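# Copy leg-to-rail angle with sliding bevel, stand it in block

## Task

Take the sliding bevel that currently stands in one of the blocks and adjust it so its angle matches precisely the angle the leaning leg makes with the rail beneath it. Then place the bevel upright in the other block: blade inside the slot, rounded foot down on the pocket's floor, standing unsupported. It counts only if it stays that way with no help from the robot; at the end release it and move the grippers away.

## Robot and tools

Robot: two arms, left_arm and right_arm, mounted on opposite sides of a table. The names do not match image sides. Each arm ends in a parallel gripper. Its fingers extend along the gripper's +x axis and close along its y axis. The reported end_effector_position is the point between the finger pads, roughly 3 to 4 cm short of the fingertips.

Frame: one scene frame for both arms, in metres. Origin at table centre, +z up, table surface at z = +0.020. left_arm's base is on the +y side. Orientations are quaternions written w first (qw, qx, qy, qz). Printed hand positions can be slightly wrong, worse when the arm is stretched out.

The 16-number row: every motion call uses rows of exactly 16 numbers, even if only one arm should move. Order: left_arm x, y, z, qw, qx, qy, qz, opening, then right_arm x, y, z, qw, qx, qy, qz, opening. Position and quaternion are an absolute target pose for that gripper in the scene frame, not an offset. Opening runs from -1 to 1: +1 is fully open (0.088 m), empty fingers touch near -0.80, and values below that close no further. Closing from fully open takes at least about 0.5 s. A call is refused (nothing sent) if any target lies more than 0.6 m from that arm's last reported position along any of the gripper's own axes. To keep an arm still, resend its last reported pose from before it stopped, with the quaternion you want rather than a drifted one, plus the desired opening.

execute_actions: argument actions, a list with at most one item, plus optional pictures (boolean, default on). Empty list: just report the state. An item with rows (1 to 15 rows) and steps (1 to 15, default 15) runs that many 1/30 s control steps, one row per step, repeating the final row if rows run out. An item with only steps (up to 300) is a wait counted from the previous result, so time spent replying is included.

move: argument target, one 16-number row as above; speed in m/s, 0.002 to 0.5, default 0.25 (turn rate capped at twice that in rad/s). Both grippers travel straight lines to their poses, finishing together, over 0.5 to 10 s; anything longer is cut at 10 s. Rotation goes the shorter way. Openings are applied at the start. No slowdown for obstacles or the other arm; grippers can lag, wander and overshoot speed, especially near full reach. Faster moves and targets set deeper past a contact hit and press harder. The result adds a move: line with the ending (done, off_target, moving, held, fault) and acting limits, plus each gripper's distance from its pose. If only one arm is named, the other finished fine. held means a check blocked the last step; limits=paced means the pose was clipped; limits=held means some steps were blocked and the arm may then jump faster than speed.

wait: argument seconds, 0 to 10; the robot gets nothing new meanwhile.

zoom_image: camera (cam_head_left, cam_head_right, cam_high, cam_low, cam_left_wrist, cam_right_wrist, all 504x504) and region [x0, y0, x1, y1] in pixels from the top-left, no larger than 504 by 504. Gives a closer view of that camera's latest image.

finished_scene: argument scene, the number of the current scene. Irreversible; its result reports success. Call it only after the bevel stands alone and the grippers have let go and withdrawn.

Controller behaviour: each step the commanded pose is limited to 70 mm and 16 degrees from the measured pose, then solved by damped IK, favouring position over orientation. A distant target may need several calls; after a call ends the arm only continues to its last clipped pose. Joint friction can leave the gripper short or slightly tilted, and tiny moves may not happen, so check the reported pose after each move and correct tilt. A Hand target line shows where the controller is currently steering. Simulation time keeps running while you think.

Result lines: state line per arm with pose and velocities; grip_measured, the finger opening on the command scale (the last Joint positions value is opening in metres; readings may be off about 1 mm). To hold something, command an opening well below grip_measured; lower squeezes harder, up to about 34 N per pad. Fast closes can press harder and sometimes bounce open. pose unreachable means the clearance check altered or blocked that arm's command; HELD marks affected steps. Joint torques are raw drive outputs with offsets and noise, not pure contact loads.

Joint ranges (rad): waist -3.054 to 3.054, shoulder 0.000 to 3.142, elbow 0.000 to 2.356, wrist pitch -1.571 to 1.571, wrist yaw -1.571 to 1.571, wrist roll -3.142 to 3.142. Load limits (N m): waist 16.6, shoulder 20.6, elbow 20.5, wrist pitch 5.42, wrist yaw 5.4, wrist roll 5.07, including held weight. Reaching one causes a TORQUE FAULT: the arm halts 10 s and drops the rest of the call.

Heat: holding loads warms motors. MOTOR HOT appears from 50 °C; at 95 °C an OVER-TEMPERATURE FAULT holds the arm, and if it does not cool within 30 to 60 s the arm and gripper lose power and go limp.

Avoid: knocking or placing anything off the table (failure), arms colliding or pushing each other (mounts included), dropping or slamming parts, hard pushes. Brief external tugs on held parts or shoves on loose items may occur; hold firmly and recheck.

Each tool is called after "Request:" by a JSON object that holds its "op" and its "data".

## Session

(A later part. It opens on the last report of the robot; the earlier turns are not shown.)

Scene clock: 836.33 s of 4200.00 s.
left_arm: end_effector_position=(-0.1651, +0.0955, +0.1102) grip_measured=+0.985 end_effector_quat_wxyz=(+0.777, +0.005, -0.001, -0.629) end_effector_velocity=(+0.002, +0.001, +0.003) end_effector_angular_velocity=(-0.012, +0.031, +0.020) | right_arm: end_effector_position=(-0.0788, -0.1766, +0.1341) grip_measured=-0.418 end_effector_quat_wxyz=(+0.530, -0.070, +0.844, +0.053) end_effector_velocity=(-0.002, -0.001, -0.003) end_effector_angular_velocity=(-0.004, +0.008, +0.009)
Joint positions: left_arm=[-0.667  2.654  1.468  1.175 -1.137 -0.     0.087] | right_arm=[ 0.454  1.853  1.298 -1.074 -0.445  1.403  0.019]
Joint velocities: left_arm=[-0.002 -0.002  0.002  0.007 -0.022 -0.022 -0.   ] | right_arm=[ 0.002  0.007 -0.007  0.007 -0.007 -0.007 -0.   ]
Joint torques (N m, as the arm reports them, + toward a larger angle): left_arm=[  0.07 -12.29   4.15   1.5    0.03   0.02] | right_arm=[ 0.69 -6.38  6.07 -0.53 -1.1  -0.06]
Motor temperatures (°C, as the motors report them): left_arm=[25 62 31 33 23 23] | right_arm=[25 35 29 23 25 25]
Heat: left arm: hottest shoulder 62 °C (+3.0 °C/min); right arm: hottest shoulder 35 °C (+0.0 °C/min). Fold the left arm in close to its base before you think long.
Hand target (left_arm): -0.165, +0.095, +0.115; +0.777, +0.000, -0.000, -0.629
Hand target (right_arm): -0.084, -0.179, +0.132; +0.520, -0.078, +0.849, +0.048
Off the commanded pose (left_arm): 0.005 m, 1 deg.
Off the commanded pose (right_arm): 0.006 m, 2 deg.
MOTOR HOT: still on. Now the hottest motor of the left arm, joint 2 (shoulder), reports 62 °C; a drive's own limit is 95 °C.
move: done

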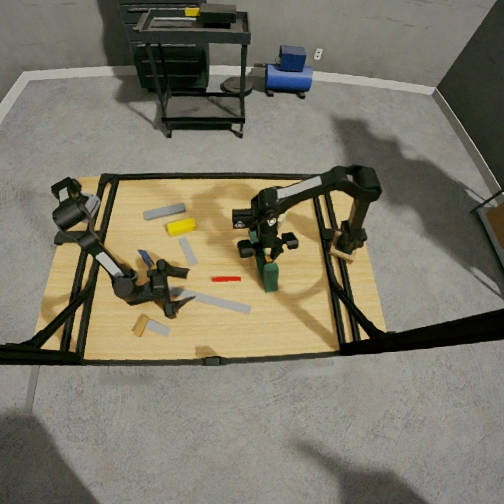

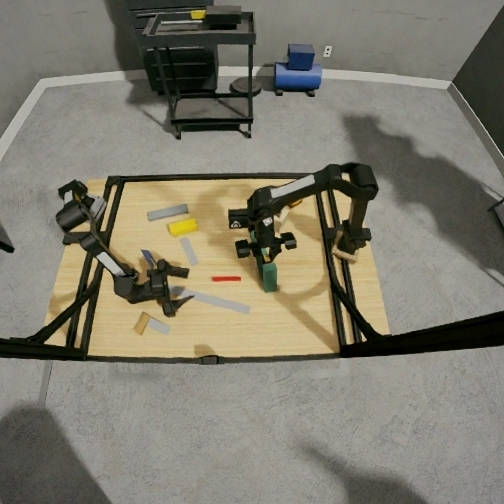

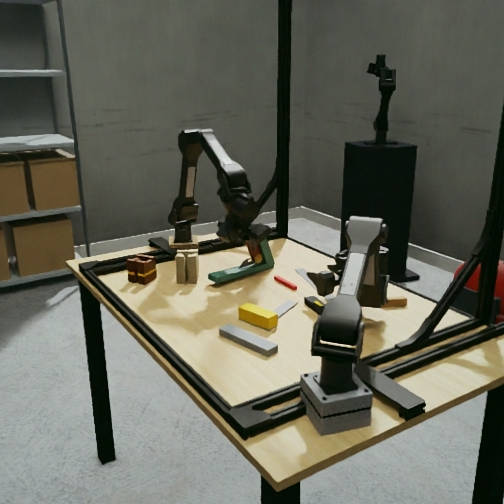

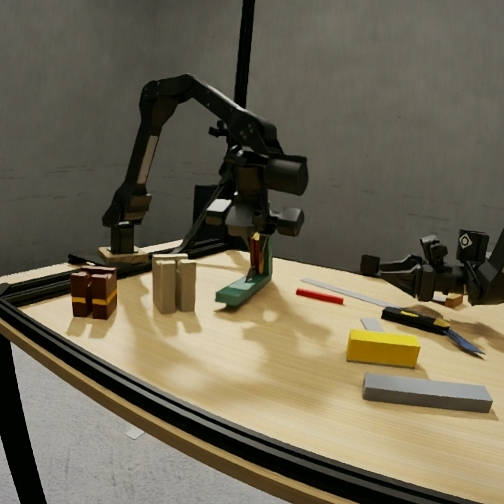

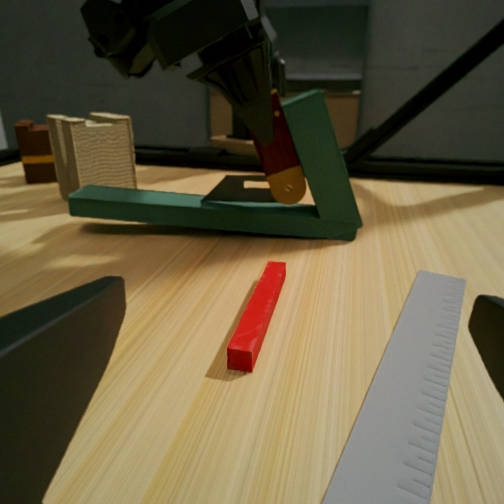

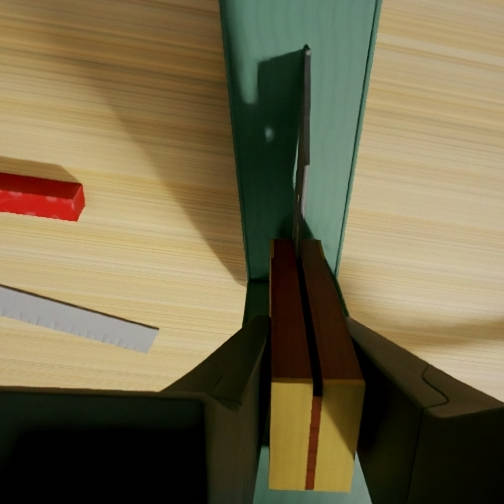

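Request:
{"op": "move", "data": {"target": [-0.165,0.095,0.115,0.7771,0,0,-0.6293,1.0,-0.084,-0.1784,0.132,0.4903,-0.0796,0.8667,0.0451,-0.7], "speed": 0.015}}

Request:
{"op": "zoom_image", "data": {"camera": "cam_left_wrist", "region": [230,70,340,220]}}

Scene clock: 850.63 s of 4200.00 s.
left_arm: end_effector_position=(-0.1652, +0.0955, +0.1108) grip_measured=+0.985 end_effector_quat_wxyz=(+0.777, +0.004, -0.001, -0.629) end_effector_velocity=(-0.002, +0.001, -0.000) end_effector_angular_velocity=(+0.006, -0.013, -0.010) | right_arm: end_effector_position=(-0.0761, -0.1769, +0.1331) grip_measured=-0.418 end_effector_quat_wxyz=(+0.504, -0.071, +0.859, +0.050) end_effector_velocity=(+0.001, -0.003, +0.002) end_effector_angular_velocity=(-0.021, +0.007, -0.014)
Joint positions: left_arm=[-0.667  2.652  1.468  1.175 -1.137 -0.     0.087] | right_arm=[ 0.422  1.87   1.299 -1.086 -0.501  1.364  0.019]
Joint velocities: left_arm=[-0.002 -0.002 -0.002 -0.007  0.007  0.007  0.   ] | right_arm=[-0.007 -0.002  0.002 -0.022 -0.007  0.007  0.   ]
Joint torques (N m, as the arm reports them, + toward a larger angle): left_arm=[  0.04 -12.17   4.25   1.48   0.04   0.02] | right_arm=[ 1.06 -6.27  6.25 -0.69 -1.52 -0.03]
Motor temperatures (°C, as the motors report them): left_arm=[25 62 31 33 23 23] | right_arm=[25 35 30 23 25 25]
Heat: left arm: hottest shoulder 62 °C (+2.0 °C/min); right arm: hottest shoulder 35 °C (+0.0 °C/min). Fold the left arm in close to its base before you think long.
Hand target (left_arm): -0.165, +0.095, +0.115; +0.777, -0.000, +0.000, -0.629
Hand target (right_arm): -0.084, -0.179, +0.132; +0.490, -0.080, +0.867, +0.045
Off the commanded pose (left_arm): 0.004 m, 1 deg.
Off the commanded pose (right_arm): 0.008 m, 2 deg.
MOTOR HOT: still on. Now the hottest motor of the left arm, joint 2 (shoulder), reports 62 °C; a drive's own limit is 95 °C.
move: done

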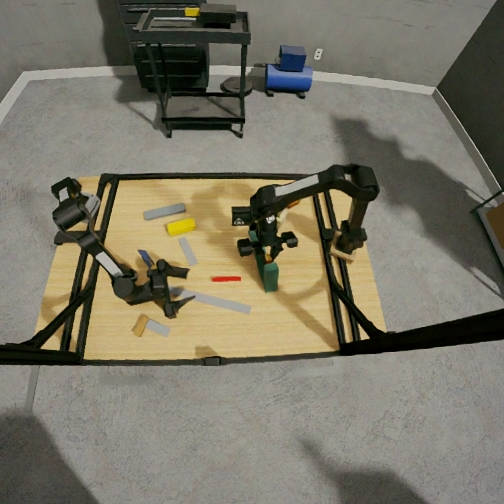

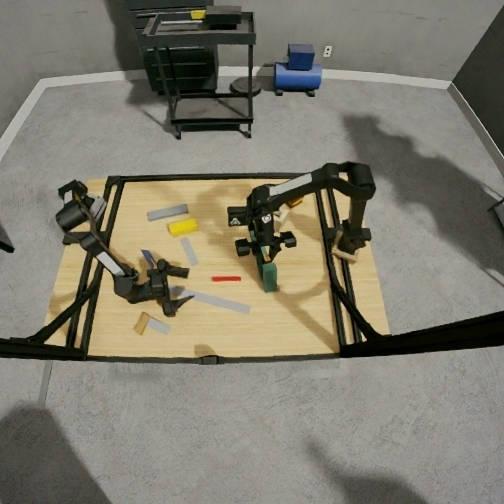

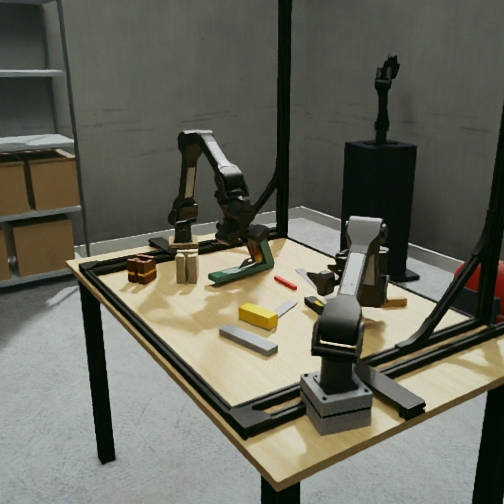

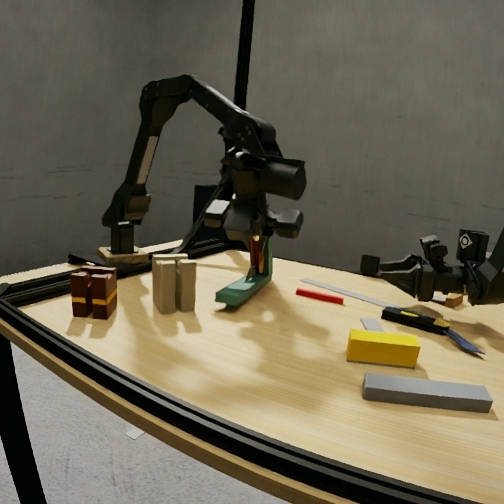

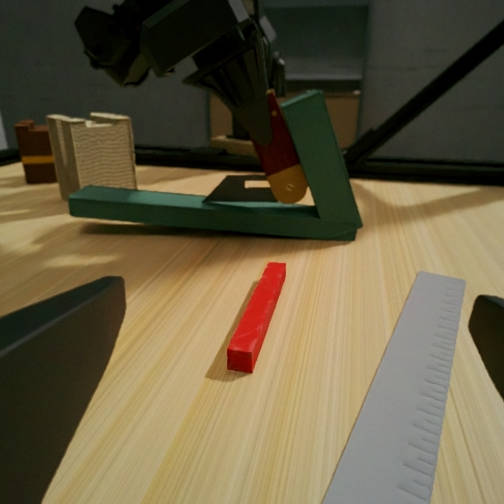

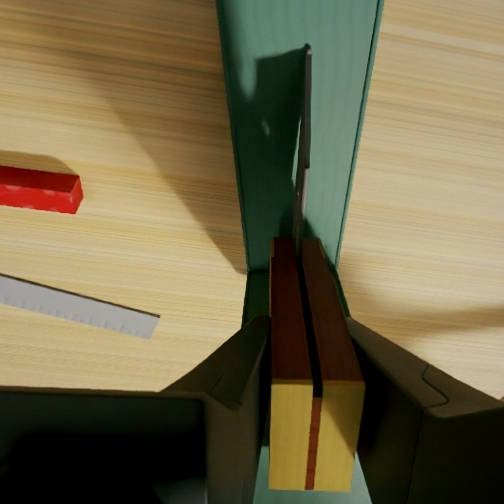

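Region (230, 70, 340, 220) of cam_left_wrist's 504x504 image, scaled by 3.360, with more detail than that image has; it fills the left 370 columns of this view, and the rest is white.

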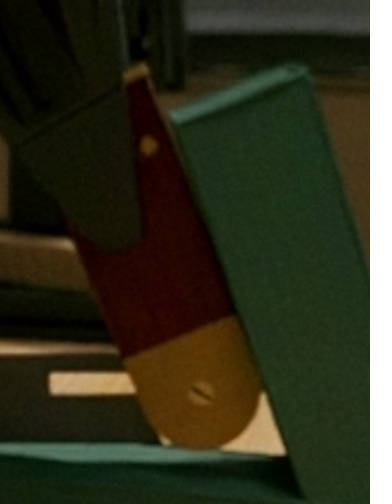

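Request:
{"op": "zoom_image", "data": {"camera": "cam_left_wrist", "region": [180,140,340,230]}}

Region (180, 140, 340, 230) of cam_left_wrist's 504x504 image, scaled by 3.150, with more detail than that image has; it fills the top 284 rows of this view, and the rest is white.

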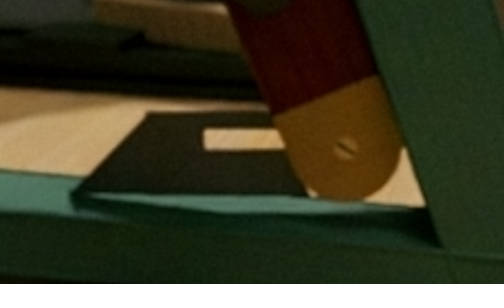

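Request:
{"op": "move", "data": {"target": [-0.165,0.095,0.115,0.7771,0,0,-0.6293,1.0,-0.085,-0.1786,0.132,0.5166,-0.0782,0.8513,0.0475,-0.7], "speed": 0.015}}

Request:
{"op": "zoom_image", "data": {"camera": "cam_left_wrist", "region": [200,70,350,220]}}

Scene clock: 894.57 s of 4200.00 s.
left_arm: end_effector_position=(-0.1650, +0.0954, +0.1119) grip_measured=+0.985 end_effector_quat_wxyz=(+0.777, +0.003, -0.001, -0.629) end_effector_velocity=(-0.002, +0.001, +0.002) end_effector_angular_velocity=(-0.006, +0.013, -0.010) | right_arm: end_effector_position=(-0.0794, -0.1776, +0.1288) grip_measured=-0.418 end_effector_quat_wxyz=(+0.519, -0.076, +0.851, +0.042) end_effector_velocity=(+0.001, -0.003, +0.001) end_effector_angular_velocity=(+0.002, +0.009, +0.012)
Joint positions: left_arm=[-0.667  2.65   1.467  1.176 -1.137  0.     0.087] | right_arm=[ 0.446  1.878  1.301 -1.082 -0.469  1.394  0.019]
Joint velocities: left_arm=[-0.002 -0.002 -0.002  0.007  0.007 -0.007 -0.   ] | right_arm=[-0.007 -0.007 -0.007 -0.007 -0.007 -0.022 -0.   ]
Joint torques (N m, as the arm reports them, + toward a larger angle): left_arm=[  0.04 -11.82   4.39   1.42   0.02   0.02] | right_arm=[ 1.22 -9.31  5.51  0.03 -0.55  0.12]
Motor temperatures (°C, as the motors report them): left_arm=[25 62 31 33 23 23] | right_arm=[25 35 31 23 26 25]
Heat: left arm: hottest shoulder 62 °C (+0.0 °C/min); right arm: hottest shoulder 35 °C (+0.0 °C/min). Fold the left arm in close to its base before you think long.
Hand target (left_arm): -0.165, +0.095, +0.115; +0.777, +0.000, -0.000, -0.629
Hand target (right_arm): -0.085, -0.179, +0.132; +0.517, -0.078, +0.851, +0.048
Off the commanded pose (left_arm): 0.003 m, 0 deg.
Off the commanded pose (right_arm): 0.007 m, 1 deg.
MOTOR HOT: still on. Now the hottest motor of the left arm, joint 2 (shoulder), reports 62 °C; a drive's own limit is 95 °C.
move: done

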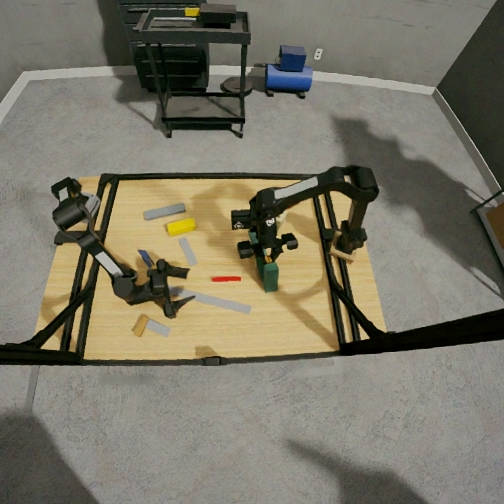

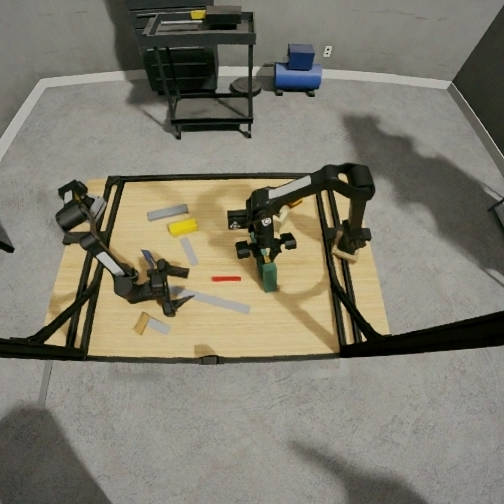

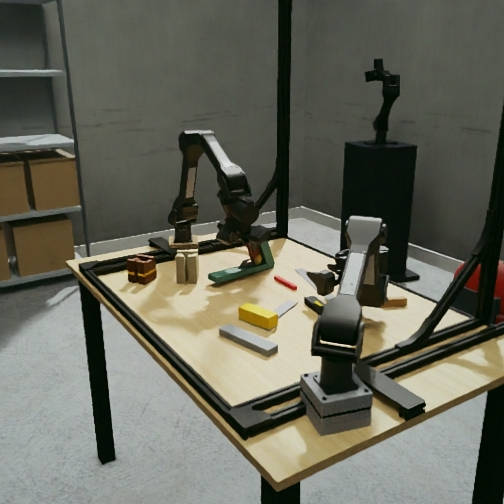

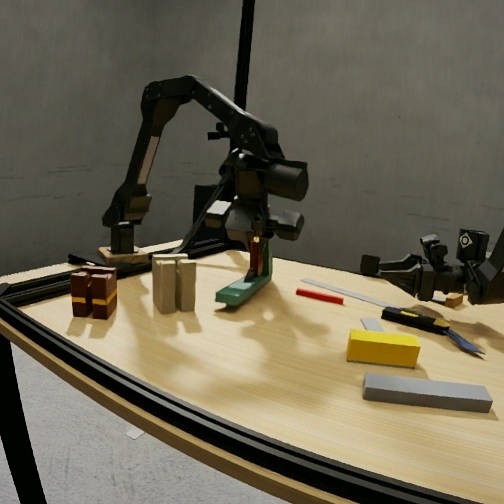

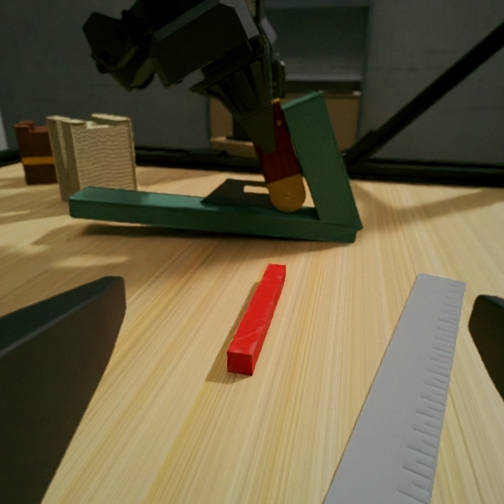

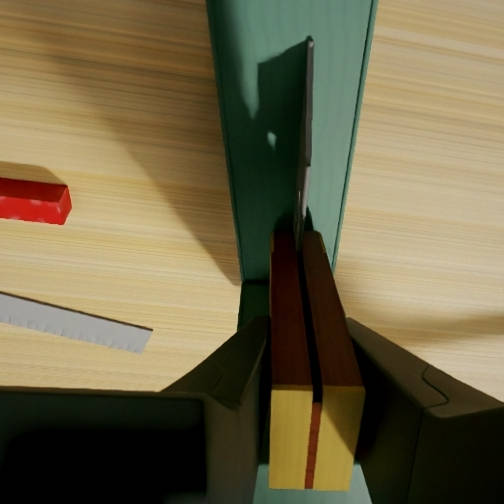

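Region (200, 70, 350, 220) of cam_left_wrist's 504x504 image, scaled by 3.360, with more detail than that image has.

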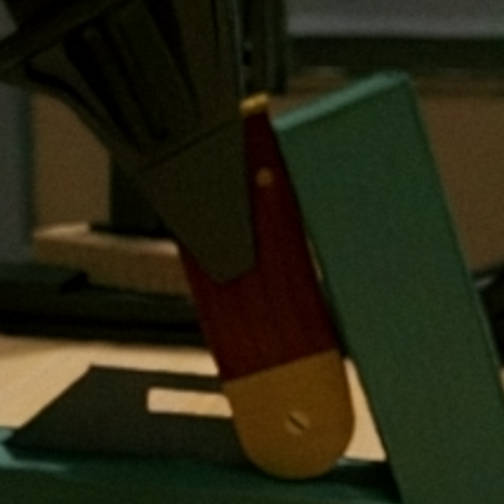

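Request:
{"op": "move", "data": {"target": [-0.165,0.095,0.115,0.7771,0,0,-0.6293,1.0,-0.086,-0.1788,0.126,0.4941,-0.0794,0.8646,0.0454,-0.8], "speed": 0.01}}

Request:
{"op": "zoom_image", "data": {"camera": "cam_left_wrist", "region": [200,70,350,220]}}

Scene clock: 955.83 s of 4200.00 s.
left_arm: end_effector_position=(-0.1647, +0.0954, +0.1125) grip_measured=+0.985 end_effector_quat_wxyz=(+0.777, +0.003, -0.001, -0.629) end_effector_velocity=(+0.002, +0.001, +0.001) end_effector_angular_velocity=(-0.000, +0.005, +0.020) | right_arm: end_effector_position=(-0.0793, -0.1765, +0.1297) grip_measured=-0.418 end_effector_quat_wxyz=(+0.506, -0.071, +0.858, +0.048) end_effector_velocity=(-0.000, -0.005, -0.001) end_effector_angular_velocity=(-0.014, +0.008, +0.003)
Joint positions: left_arm=[-0.666  2.648  1.465  1.177 -1.137  0.     0.087] | right_arm=[ 0.433  1.876  1.293 -1.071 -0.499  1.377  0.019]
Joint velocities: left_arm=[-0.002 -0.002  0.002 -0.007 -0.022 -0.007 -0.   ] | right_arm=[-0.002 -0.002 -0.012 -0.007 -0.007 -0.007 -0.   ]
Joint torques (N m, as the arm reports them, + toward a larger angle): left_arm=[ -0.03 -11.6    4.53   1.35   0.01   0.01] | right_arm=[ 0.88 -6.52  4.73  0.22 -1.31 -0.06]
Motor temperatures (°C, as the motors report them): left_arm=[25 62 31 33 23 23] | right_arm=[25 39 30 23 26 25]
Heat: left arm: hottest shoulder 62 °C (+0.0 °C/min); right arm: hottest shoulder 39 °C (+3.0 °C/min). Fold the left arm in close to its base before you think long.
Hand target (left_arm): -0.165, +0.095, +0.115; +0.777, +0.000, -0.000, -0.629
Hand target (right_arm): -0.086, -0.179, +0.126; +0.494, -0.079, +0.864, +0.045
Off the commanded pose (left_arm): 0.003 m, 0 deg.
Off the commanded pose (right_arm): 0.008 m, 2 deg.
MOTOR HOT: still on. Now the hottest motor of the left arm, joint 2 (shoulder), reports 62 °C; a drive's own limit is 95 °C.
move: done

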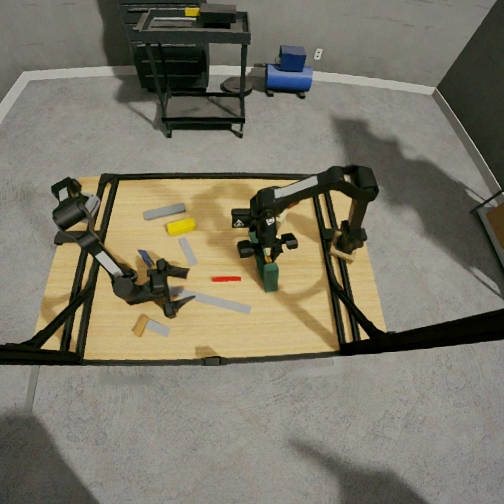

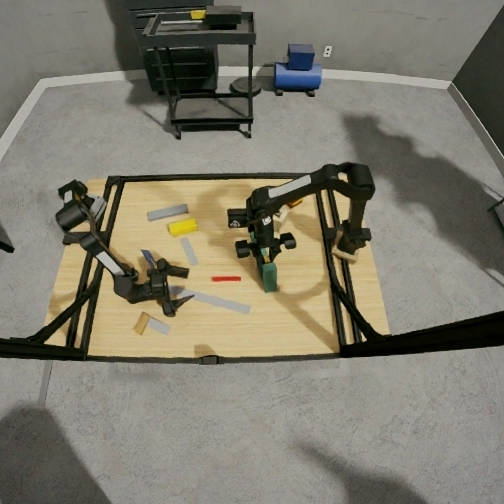

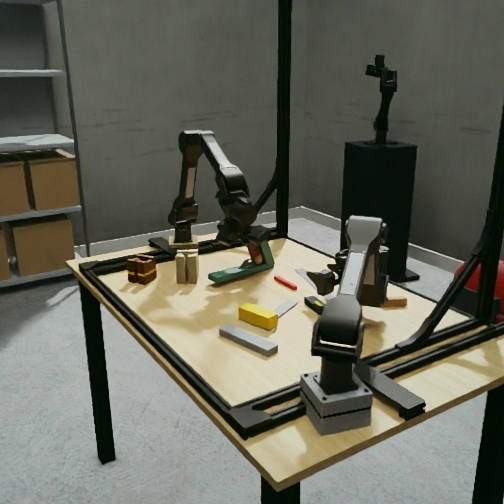

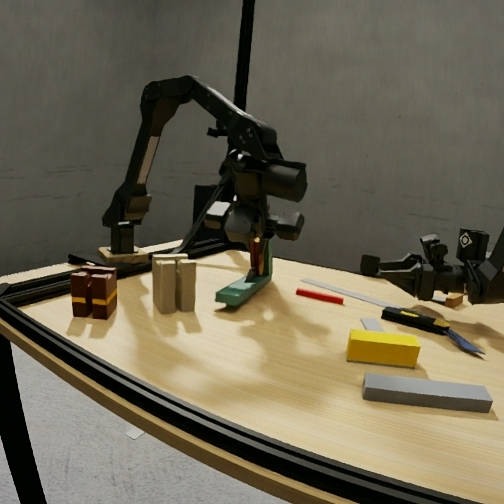

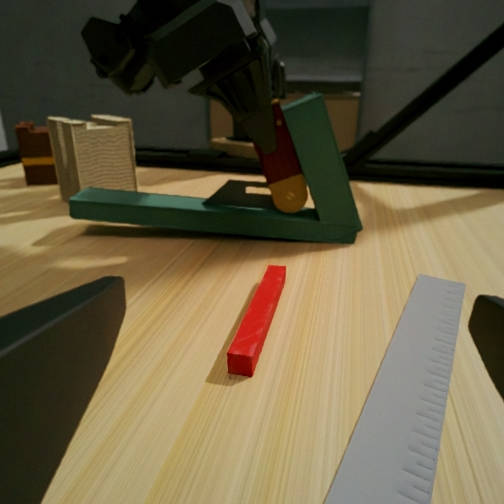

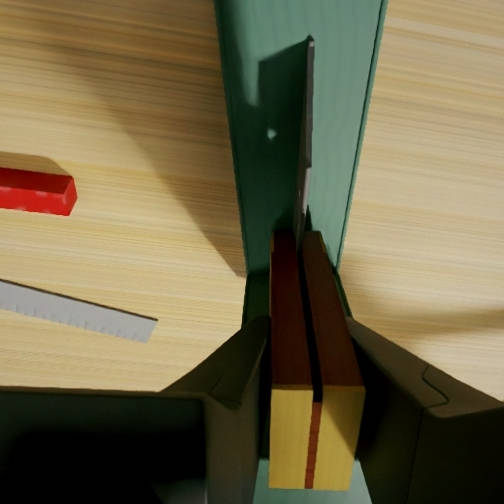

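Region (200, 70, 350, 220) of cam_left_wrist's 504x504 image, scaled by 3.360, with more detail than that image has.

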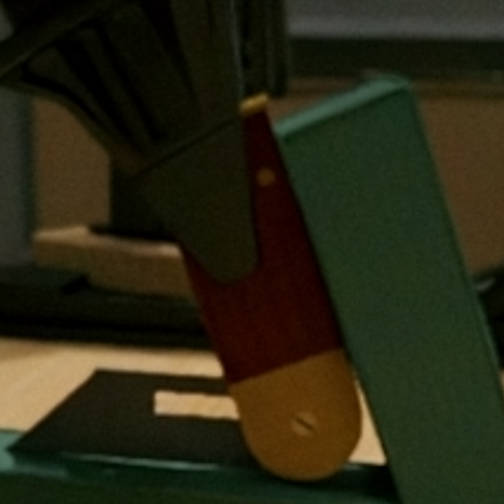

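Request:
{"op": "move", "data": {"target": [-0.165,0.095,0.115,0.7771,0,0,-0.6293,1.0,-0.087,-0.179,0.123,0.4790,-0.0802,0.8730,0.0440,-0.8], "speed": 0.01}}

Request:
{"op": "zoom_image", "data": {"camera": "cam_left_wrist", "region": [200,70,350,220]}}

Scene clock: 966.27 s of 4200.00 s.
left_arm: end_effector_position=(-0.1648, +0.0954, +0.1127) grip_measured=+0.985 end_effector_quat_wxyz=(+0.777, +0.003, -0.001, -0.629) end_effector_velocity=(-0.000, +0.001, +0.004) end_effector_angular_velocity=(-0.012, +0.031, +0.005) | right_arm: end_effector_position=(-0.0795, -0.1756, +0.1281) grip_measured=-0.418 end_effector_quat_wxyz=(+0.492, -0.070, +0.866, +0.049) end_effector_velocity=(+0.001, -0.001, +0.003) end_effector_angular_velocity=(+0.001, +0.022, -0.008)
Joint positions: left_arm=[-0.666  2.647  1.465  1.177 -1.137  0.     0.087] | right_arm=[ 0.422  1.886  1.29  -1.066 -0.529  1.363  0.019]
Joint velocities: left_arm=[-0.002 -0.007 -0.002  0.007 -0.007 -0.022 -0.   ] | right_arm=[-0.012 -0.007 -0.002 -0.007 -0.022 -0.007 -0.   ]
Joint torques (N m, as the arm reports them, + toward a larger angle): left_arm=[ -0.01 -11.57   4.56   1.36   0.01   0.01] | right_arm=[ 1.07 -6.16  4.27  0.19 -1.43 -0.13]
Motor temperatures (°C, as the motors report them): left_arm=[25 62 31 33 23 23] | right_arm=[25 38 30 23 26 25]
Heat: left arm: hottest shoulder 62 °C (+0.0 °C/min); right arm: hottest shoulder 38 °C (+1.0 °C/min). Fold the left arm in close to its base before you think long.
Hand target (left_arm): -0.165, +0.095, +0.115; +0.777, -0.000, +0.000, -0.629
Hand target (right_arm): -0.087, -0.179, +0.123; +0.479, -0.080, +0.873, +0.044
Off the commanded pose (left_arm): 0.002 m, 0 deg.
Off the commanded pose (right_arm): 0.010 m, 2 deg.
MOTOR HOT: still on. Now the hottest motor of the left arm, joint 2 (shoulder), reports 62 °C; a drive's own limit is 95 °C.
move: off_target (right_arm)

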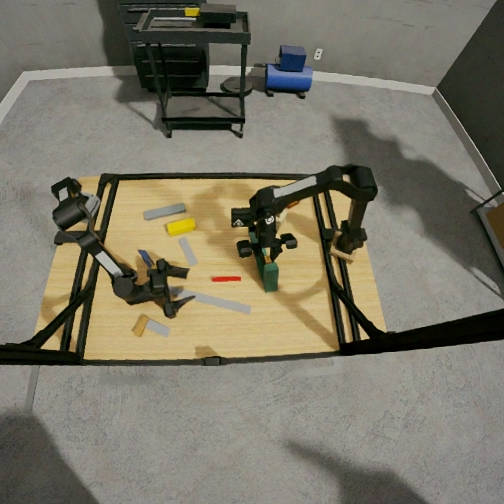

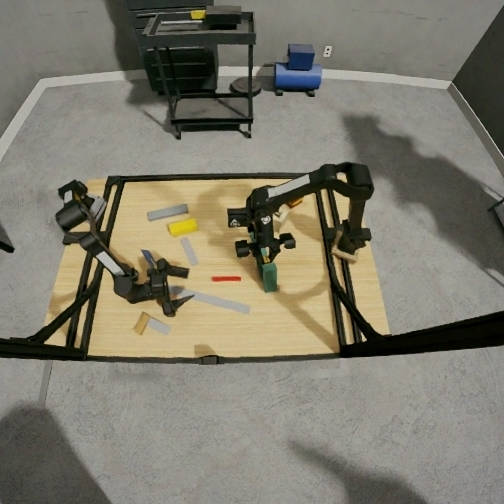

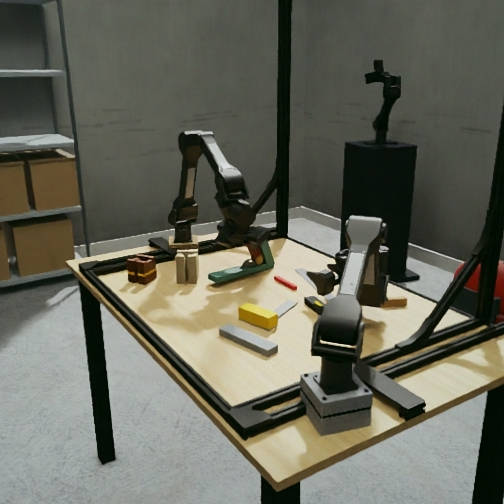

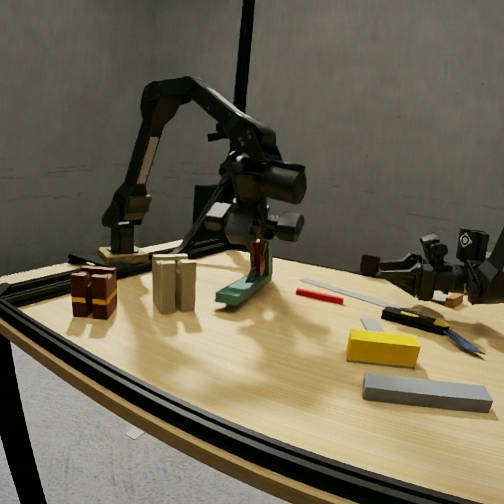

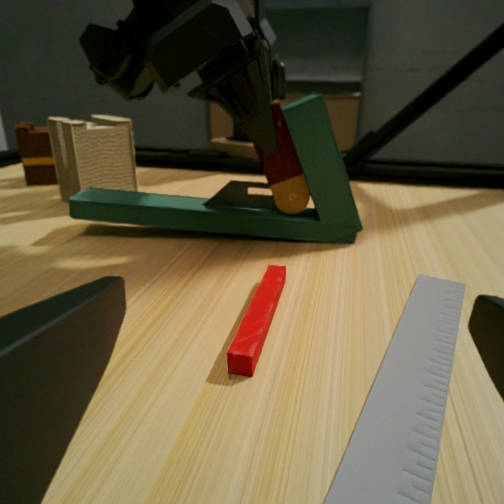

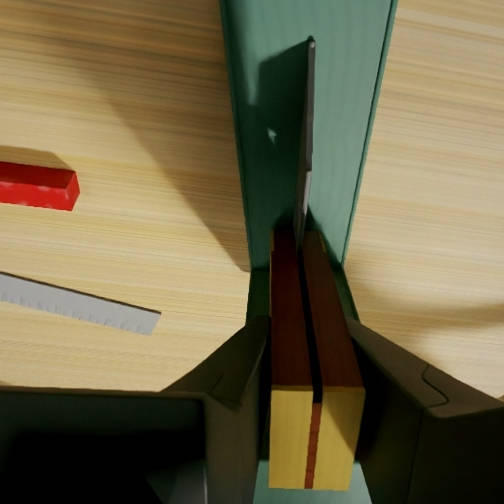

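Region (200, 70, 350, 220) of cam_left_wrist's 504x504 image, scaled by 3.360, with more detail than that image has.

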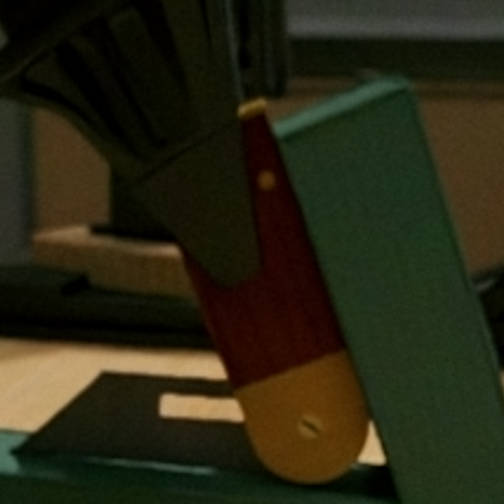

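Request:
{"op": "zoom_image", "data": {"camera": "cam_left_wrist", "region": [190,130,350,240]}}

Request:
{"op": "zoom_image", "data": {"camera": "cam_left_wrist", "region": [260,90,330,220]}}

Region (190, 130, 350, 240) of cam_left_wrist's 504x504 image, scaled by 3.150, with more detail than that image has; it fills the top 346 rows of this view, and the rest is white.

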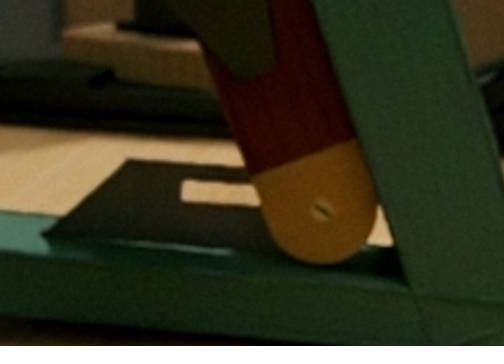

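Region (260, 90, 330, 220) of cam_left_wrist's 504x504 image, scaled by 3.877, with more detail than that image has; it fills the left 271 columns of this view, and the rest is white.

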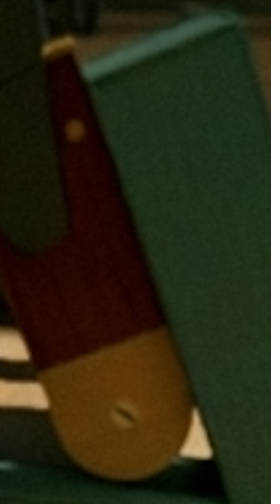

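Request:
{"op": "move", "data": {"target": [-0.165,0.095,0.115,0.7771,0,0,-0.6293,1.0,-0.088,-0.179,0.119,0.4790,-0.0802,0.8730,0.0440,-0.8], "speed": 0.01}}

Request:
{"op": "zoom_image", "data": {"camera": "cam_left_wrist", "region": [190,80,350,240]}}

Scene clock: 986.70 s of 4200.00 s.
left_arm: end_effector_position=(-0.1647, +0.0954, +0.1128) grip_measured=+0.985 end_effector_quat_wxyz=(+0.777, +0.003, -0.001, -0.629) end_effector_velocity=(+0.002, -0.000, -0.000) end_effector_angular_velocity=(-0.000, +0.016, +0.010) | right_arm: end_effector_position=(-0.0804, -0.1750, +0.1259) grip_measured=-0.418 end_effector_quat_wxyz=(+0.488, -0.068, +0.869, +0.051) end_effector_velocity=(+0.001, -0.004, +0.001) end_effector_angular_velocity=(-0.018, +0.008, -0.002)
Joint positions: left_arm=[-0.666  2.647  1.465  1.177 -1.137  0.     0.087] | right_arm=[ 0.42   1.889  1.282 -1.051 -0.54   1.361  0.019]
Joint velocities: left_arm=[ 0.002 -0.002 -0.002 -0.007 -0.007 -0.022 -0.   ] | right_arm=[-0.007 -0.002 -0.002 -0.022 -0.007 -0.007 -0.   ]
Joint torques (N m, as the arm reports them, + toward a larger angle): left_arm=[ -0.01 -11.5    4.57   1.35   0.01   0.  ] | right_arm=[ 1.36 -5.99  4.    0.35 -1.03  0.02]
Motor temperatures (°C, as the motors report them): left_arm=[25 63 31 33 23 23] | right_arm=[25 36 29 23 27 25]
Heat: left arm: hottest shoulder 63 °C (+1.0 °C/min); right arm: hottest shoulder 36 °C (-2.0 °C/min). Fold the left arm in close to its base before you think long.
Hand target (left_arm): -0.165, +0.095, +0.115; +0.777, -0.000, -0.000, -0.629
Hand target (right_arm): -0.088, -0.179, +0.119; +0.479, -0.080, +0.873, +0.044
Off the commanded pose (left_arm): 0.002 m, 0 deg.
Off the commanded pose (right_arm): 0.011 m, 2 deg.
MOTOR HOT: still on. Now the hottest motor of the left arm, joint 2 (shoulder), reports 63 °C; a drive's own limit is 95 °C.
move: off_target (right_arm)

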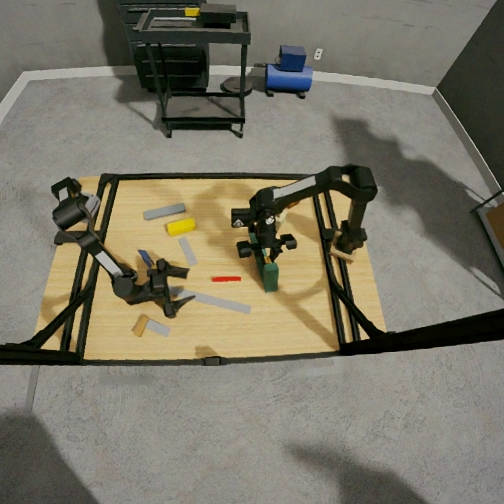

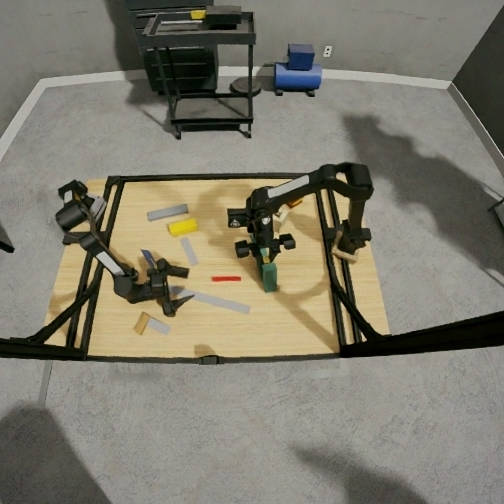

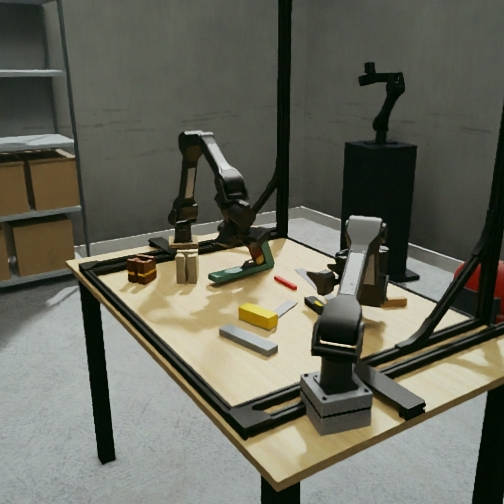

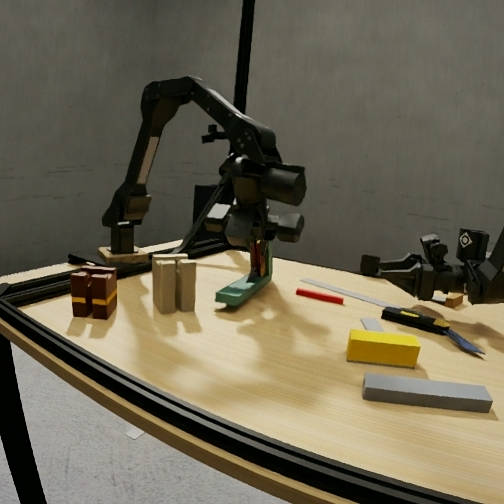

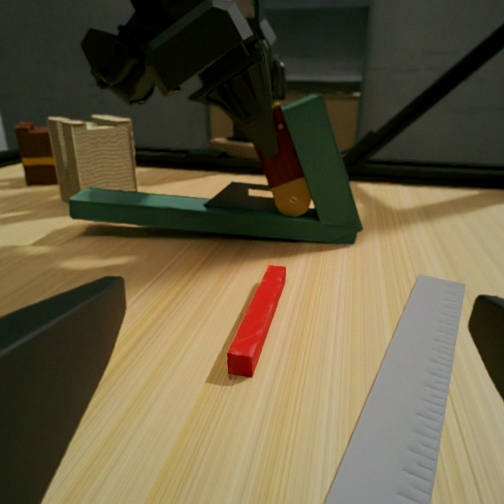

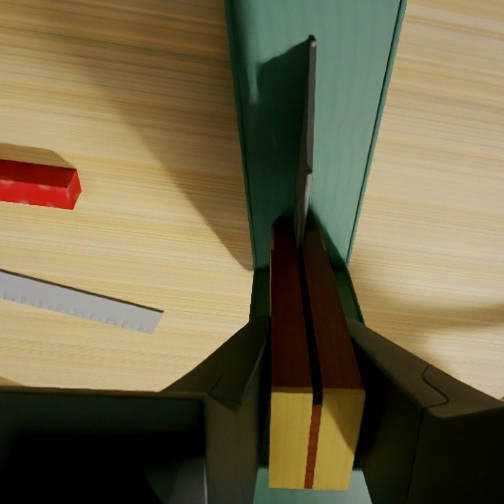

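Region (190, 80, 350, 240) of cam_left_wrist's 504x504 image, scaled by 3.150, with more detail than that image has.

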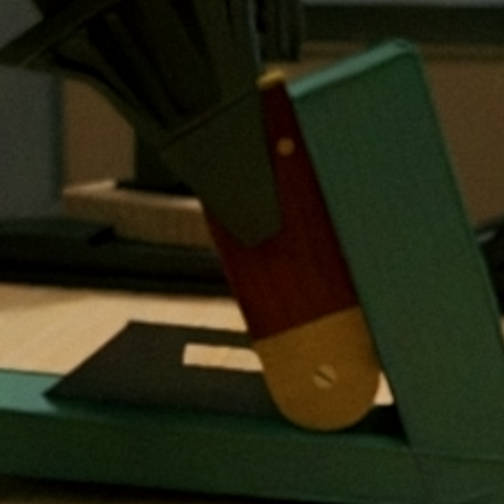

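Request:
{"op": "zoom_image", "data": {"camera": "cam_left_wrist", "region": [260,90,330,220]}}

Region (260, 90, 330, 220) of cam_left_wrist's 504x504 image, scaled by 3.877, with more detail than that image has; it fills the left 271 columns of this view, and the rest is white.

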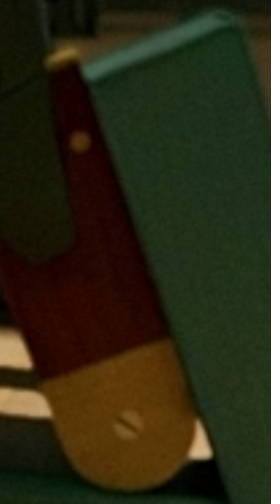

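Request:
{"op": "move", "data": {"target": [-0.165,0.095,0.115,0.7771,0,0,-0.6293,1.0,-0.068,-0.1755,0.134,0.5054,-0.0788,0.8580,0.0464,-0.8], "speed": 0.01}}

Request:
{"op": "zoom_image", "data": {"camera": "cam_left_wrist", "region": [170,70,350,240]}}

Scene clock: 1016.47 s of 4200.00 s.
left_arm: end_effector_position=(-0.1646, +0.0953, +0.1128) grip_measured=+0.985 end_effector_quat_wxyz=(+0.777, +0.003, -0.001, -0.629) end_effector_velocity=(+0.001, +0.001, +0.002) end_effector_angular_velocity=(+0.003, +0.012, +0.020) | right_arm: end_effector_position=(-0.0693, -0.1786, +0.1311) grip_measured=-0.418 end_effector_quat_wxyz=(+0.505, -0.082, +0.858, +0.041) end_effector_velocity=(-0.000, -0.000, +0.002) end_effector_angular_velocity=(+0.001, +0.008, +0.003)
Joint positions: left_arm=[-0.666  2.647  1.465  1.177 -1.137  0.     0.087] | right_arm=[ 0.404  1.892  1.318 -1.124 -0.494  1.331  0.019]
Joint velocities: left_arm=[-0.002 -0.007  0.002 -0.022 -0.022 -0.022 -0.   ] | right_arm=[-0.002 -0.002  0.002 -0.007 -0.007 -0.007 -0.   ]
Joint torques (N m, as the arm reports them, + toward a larger angle): left_arm=[  0.   -11.46   4.62   1.32   0.01   0.01] | right_arm=[-0.29 -8.16  7.1  -0.27 -0.3  -0.13]
Motor temperatures (°C, as the motors report them): left_arm=[25 63 31 33 23 23] | right_arm=[25 36 29 23 26 25]
Heat: left arm: hottest shoulder 63 °C (+1.0 °C/min); right arm: hottest shoulder 36 °C (-2.0 °C/min). Fold the left arm in close to its base before you think long.
Hand target (left_arm): -0.165, +0.095, +0.115; +0.777, +0.000, -0.000, -0.629
Hand target (right_arm): -0.068, -0.176, +0.134; +0.506, -0.079, +0.858, +0.046
Off the commanded pose (left_arm): 0.002 m, 0 deg.
Off the commanded pose (right_arm): 0.004 m, 1 deg.
MOTOR HOT: still on. Now the hottest motor of the left arm, joint 2 (shoulder), reports 63 °C; a drive's own limit is 95 °C.
move: done

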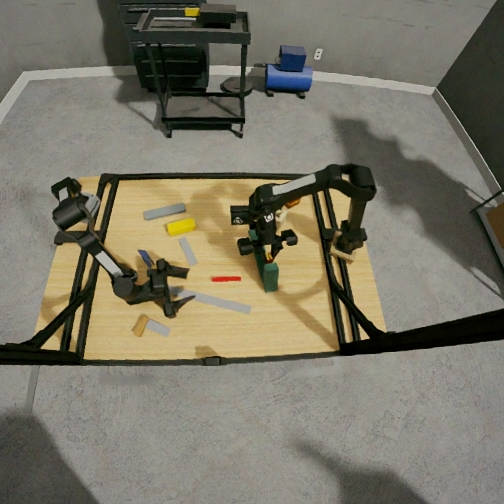

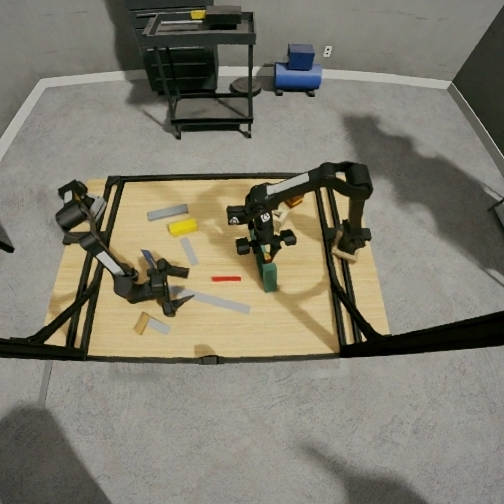

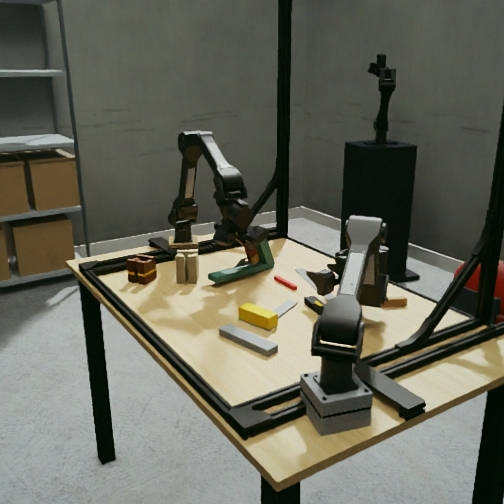

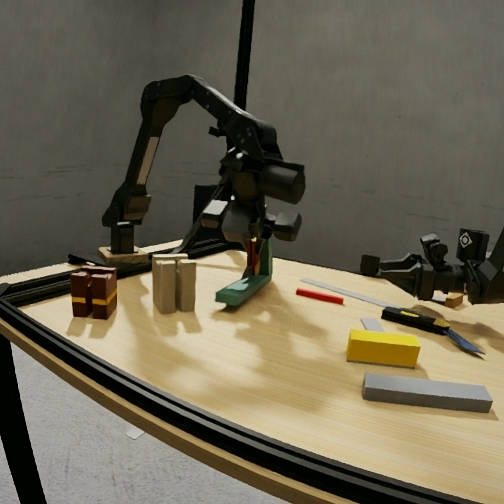

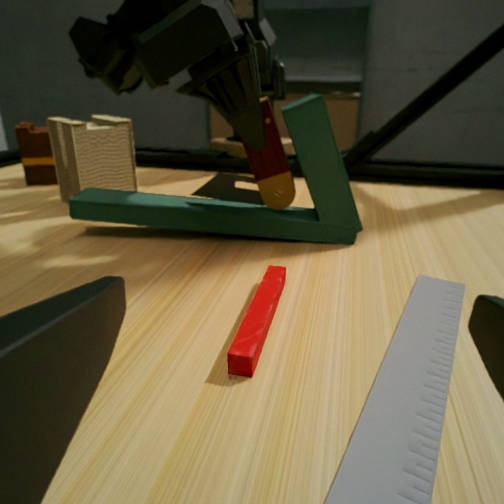

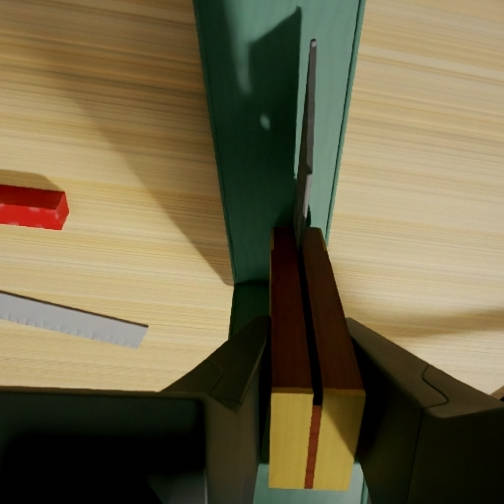

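Region (170, 70, 350, 240) of cam_left_wrist's 504x504 image, scaled by 2.800, with more detail than that image has.

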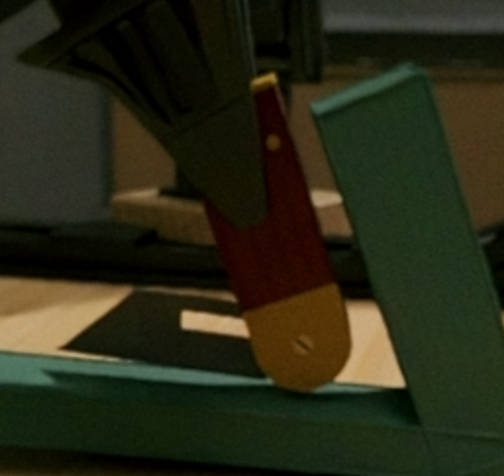

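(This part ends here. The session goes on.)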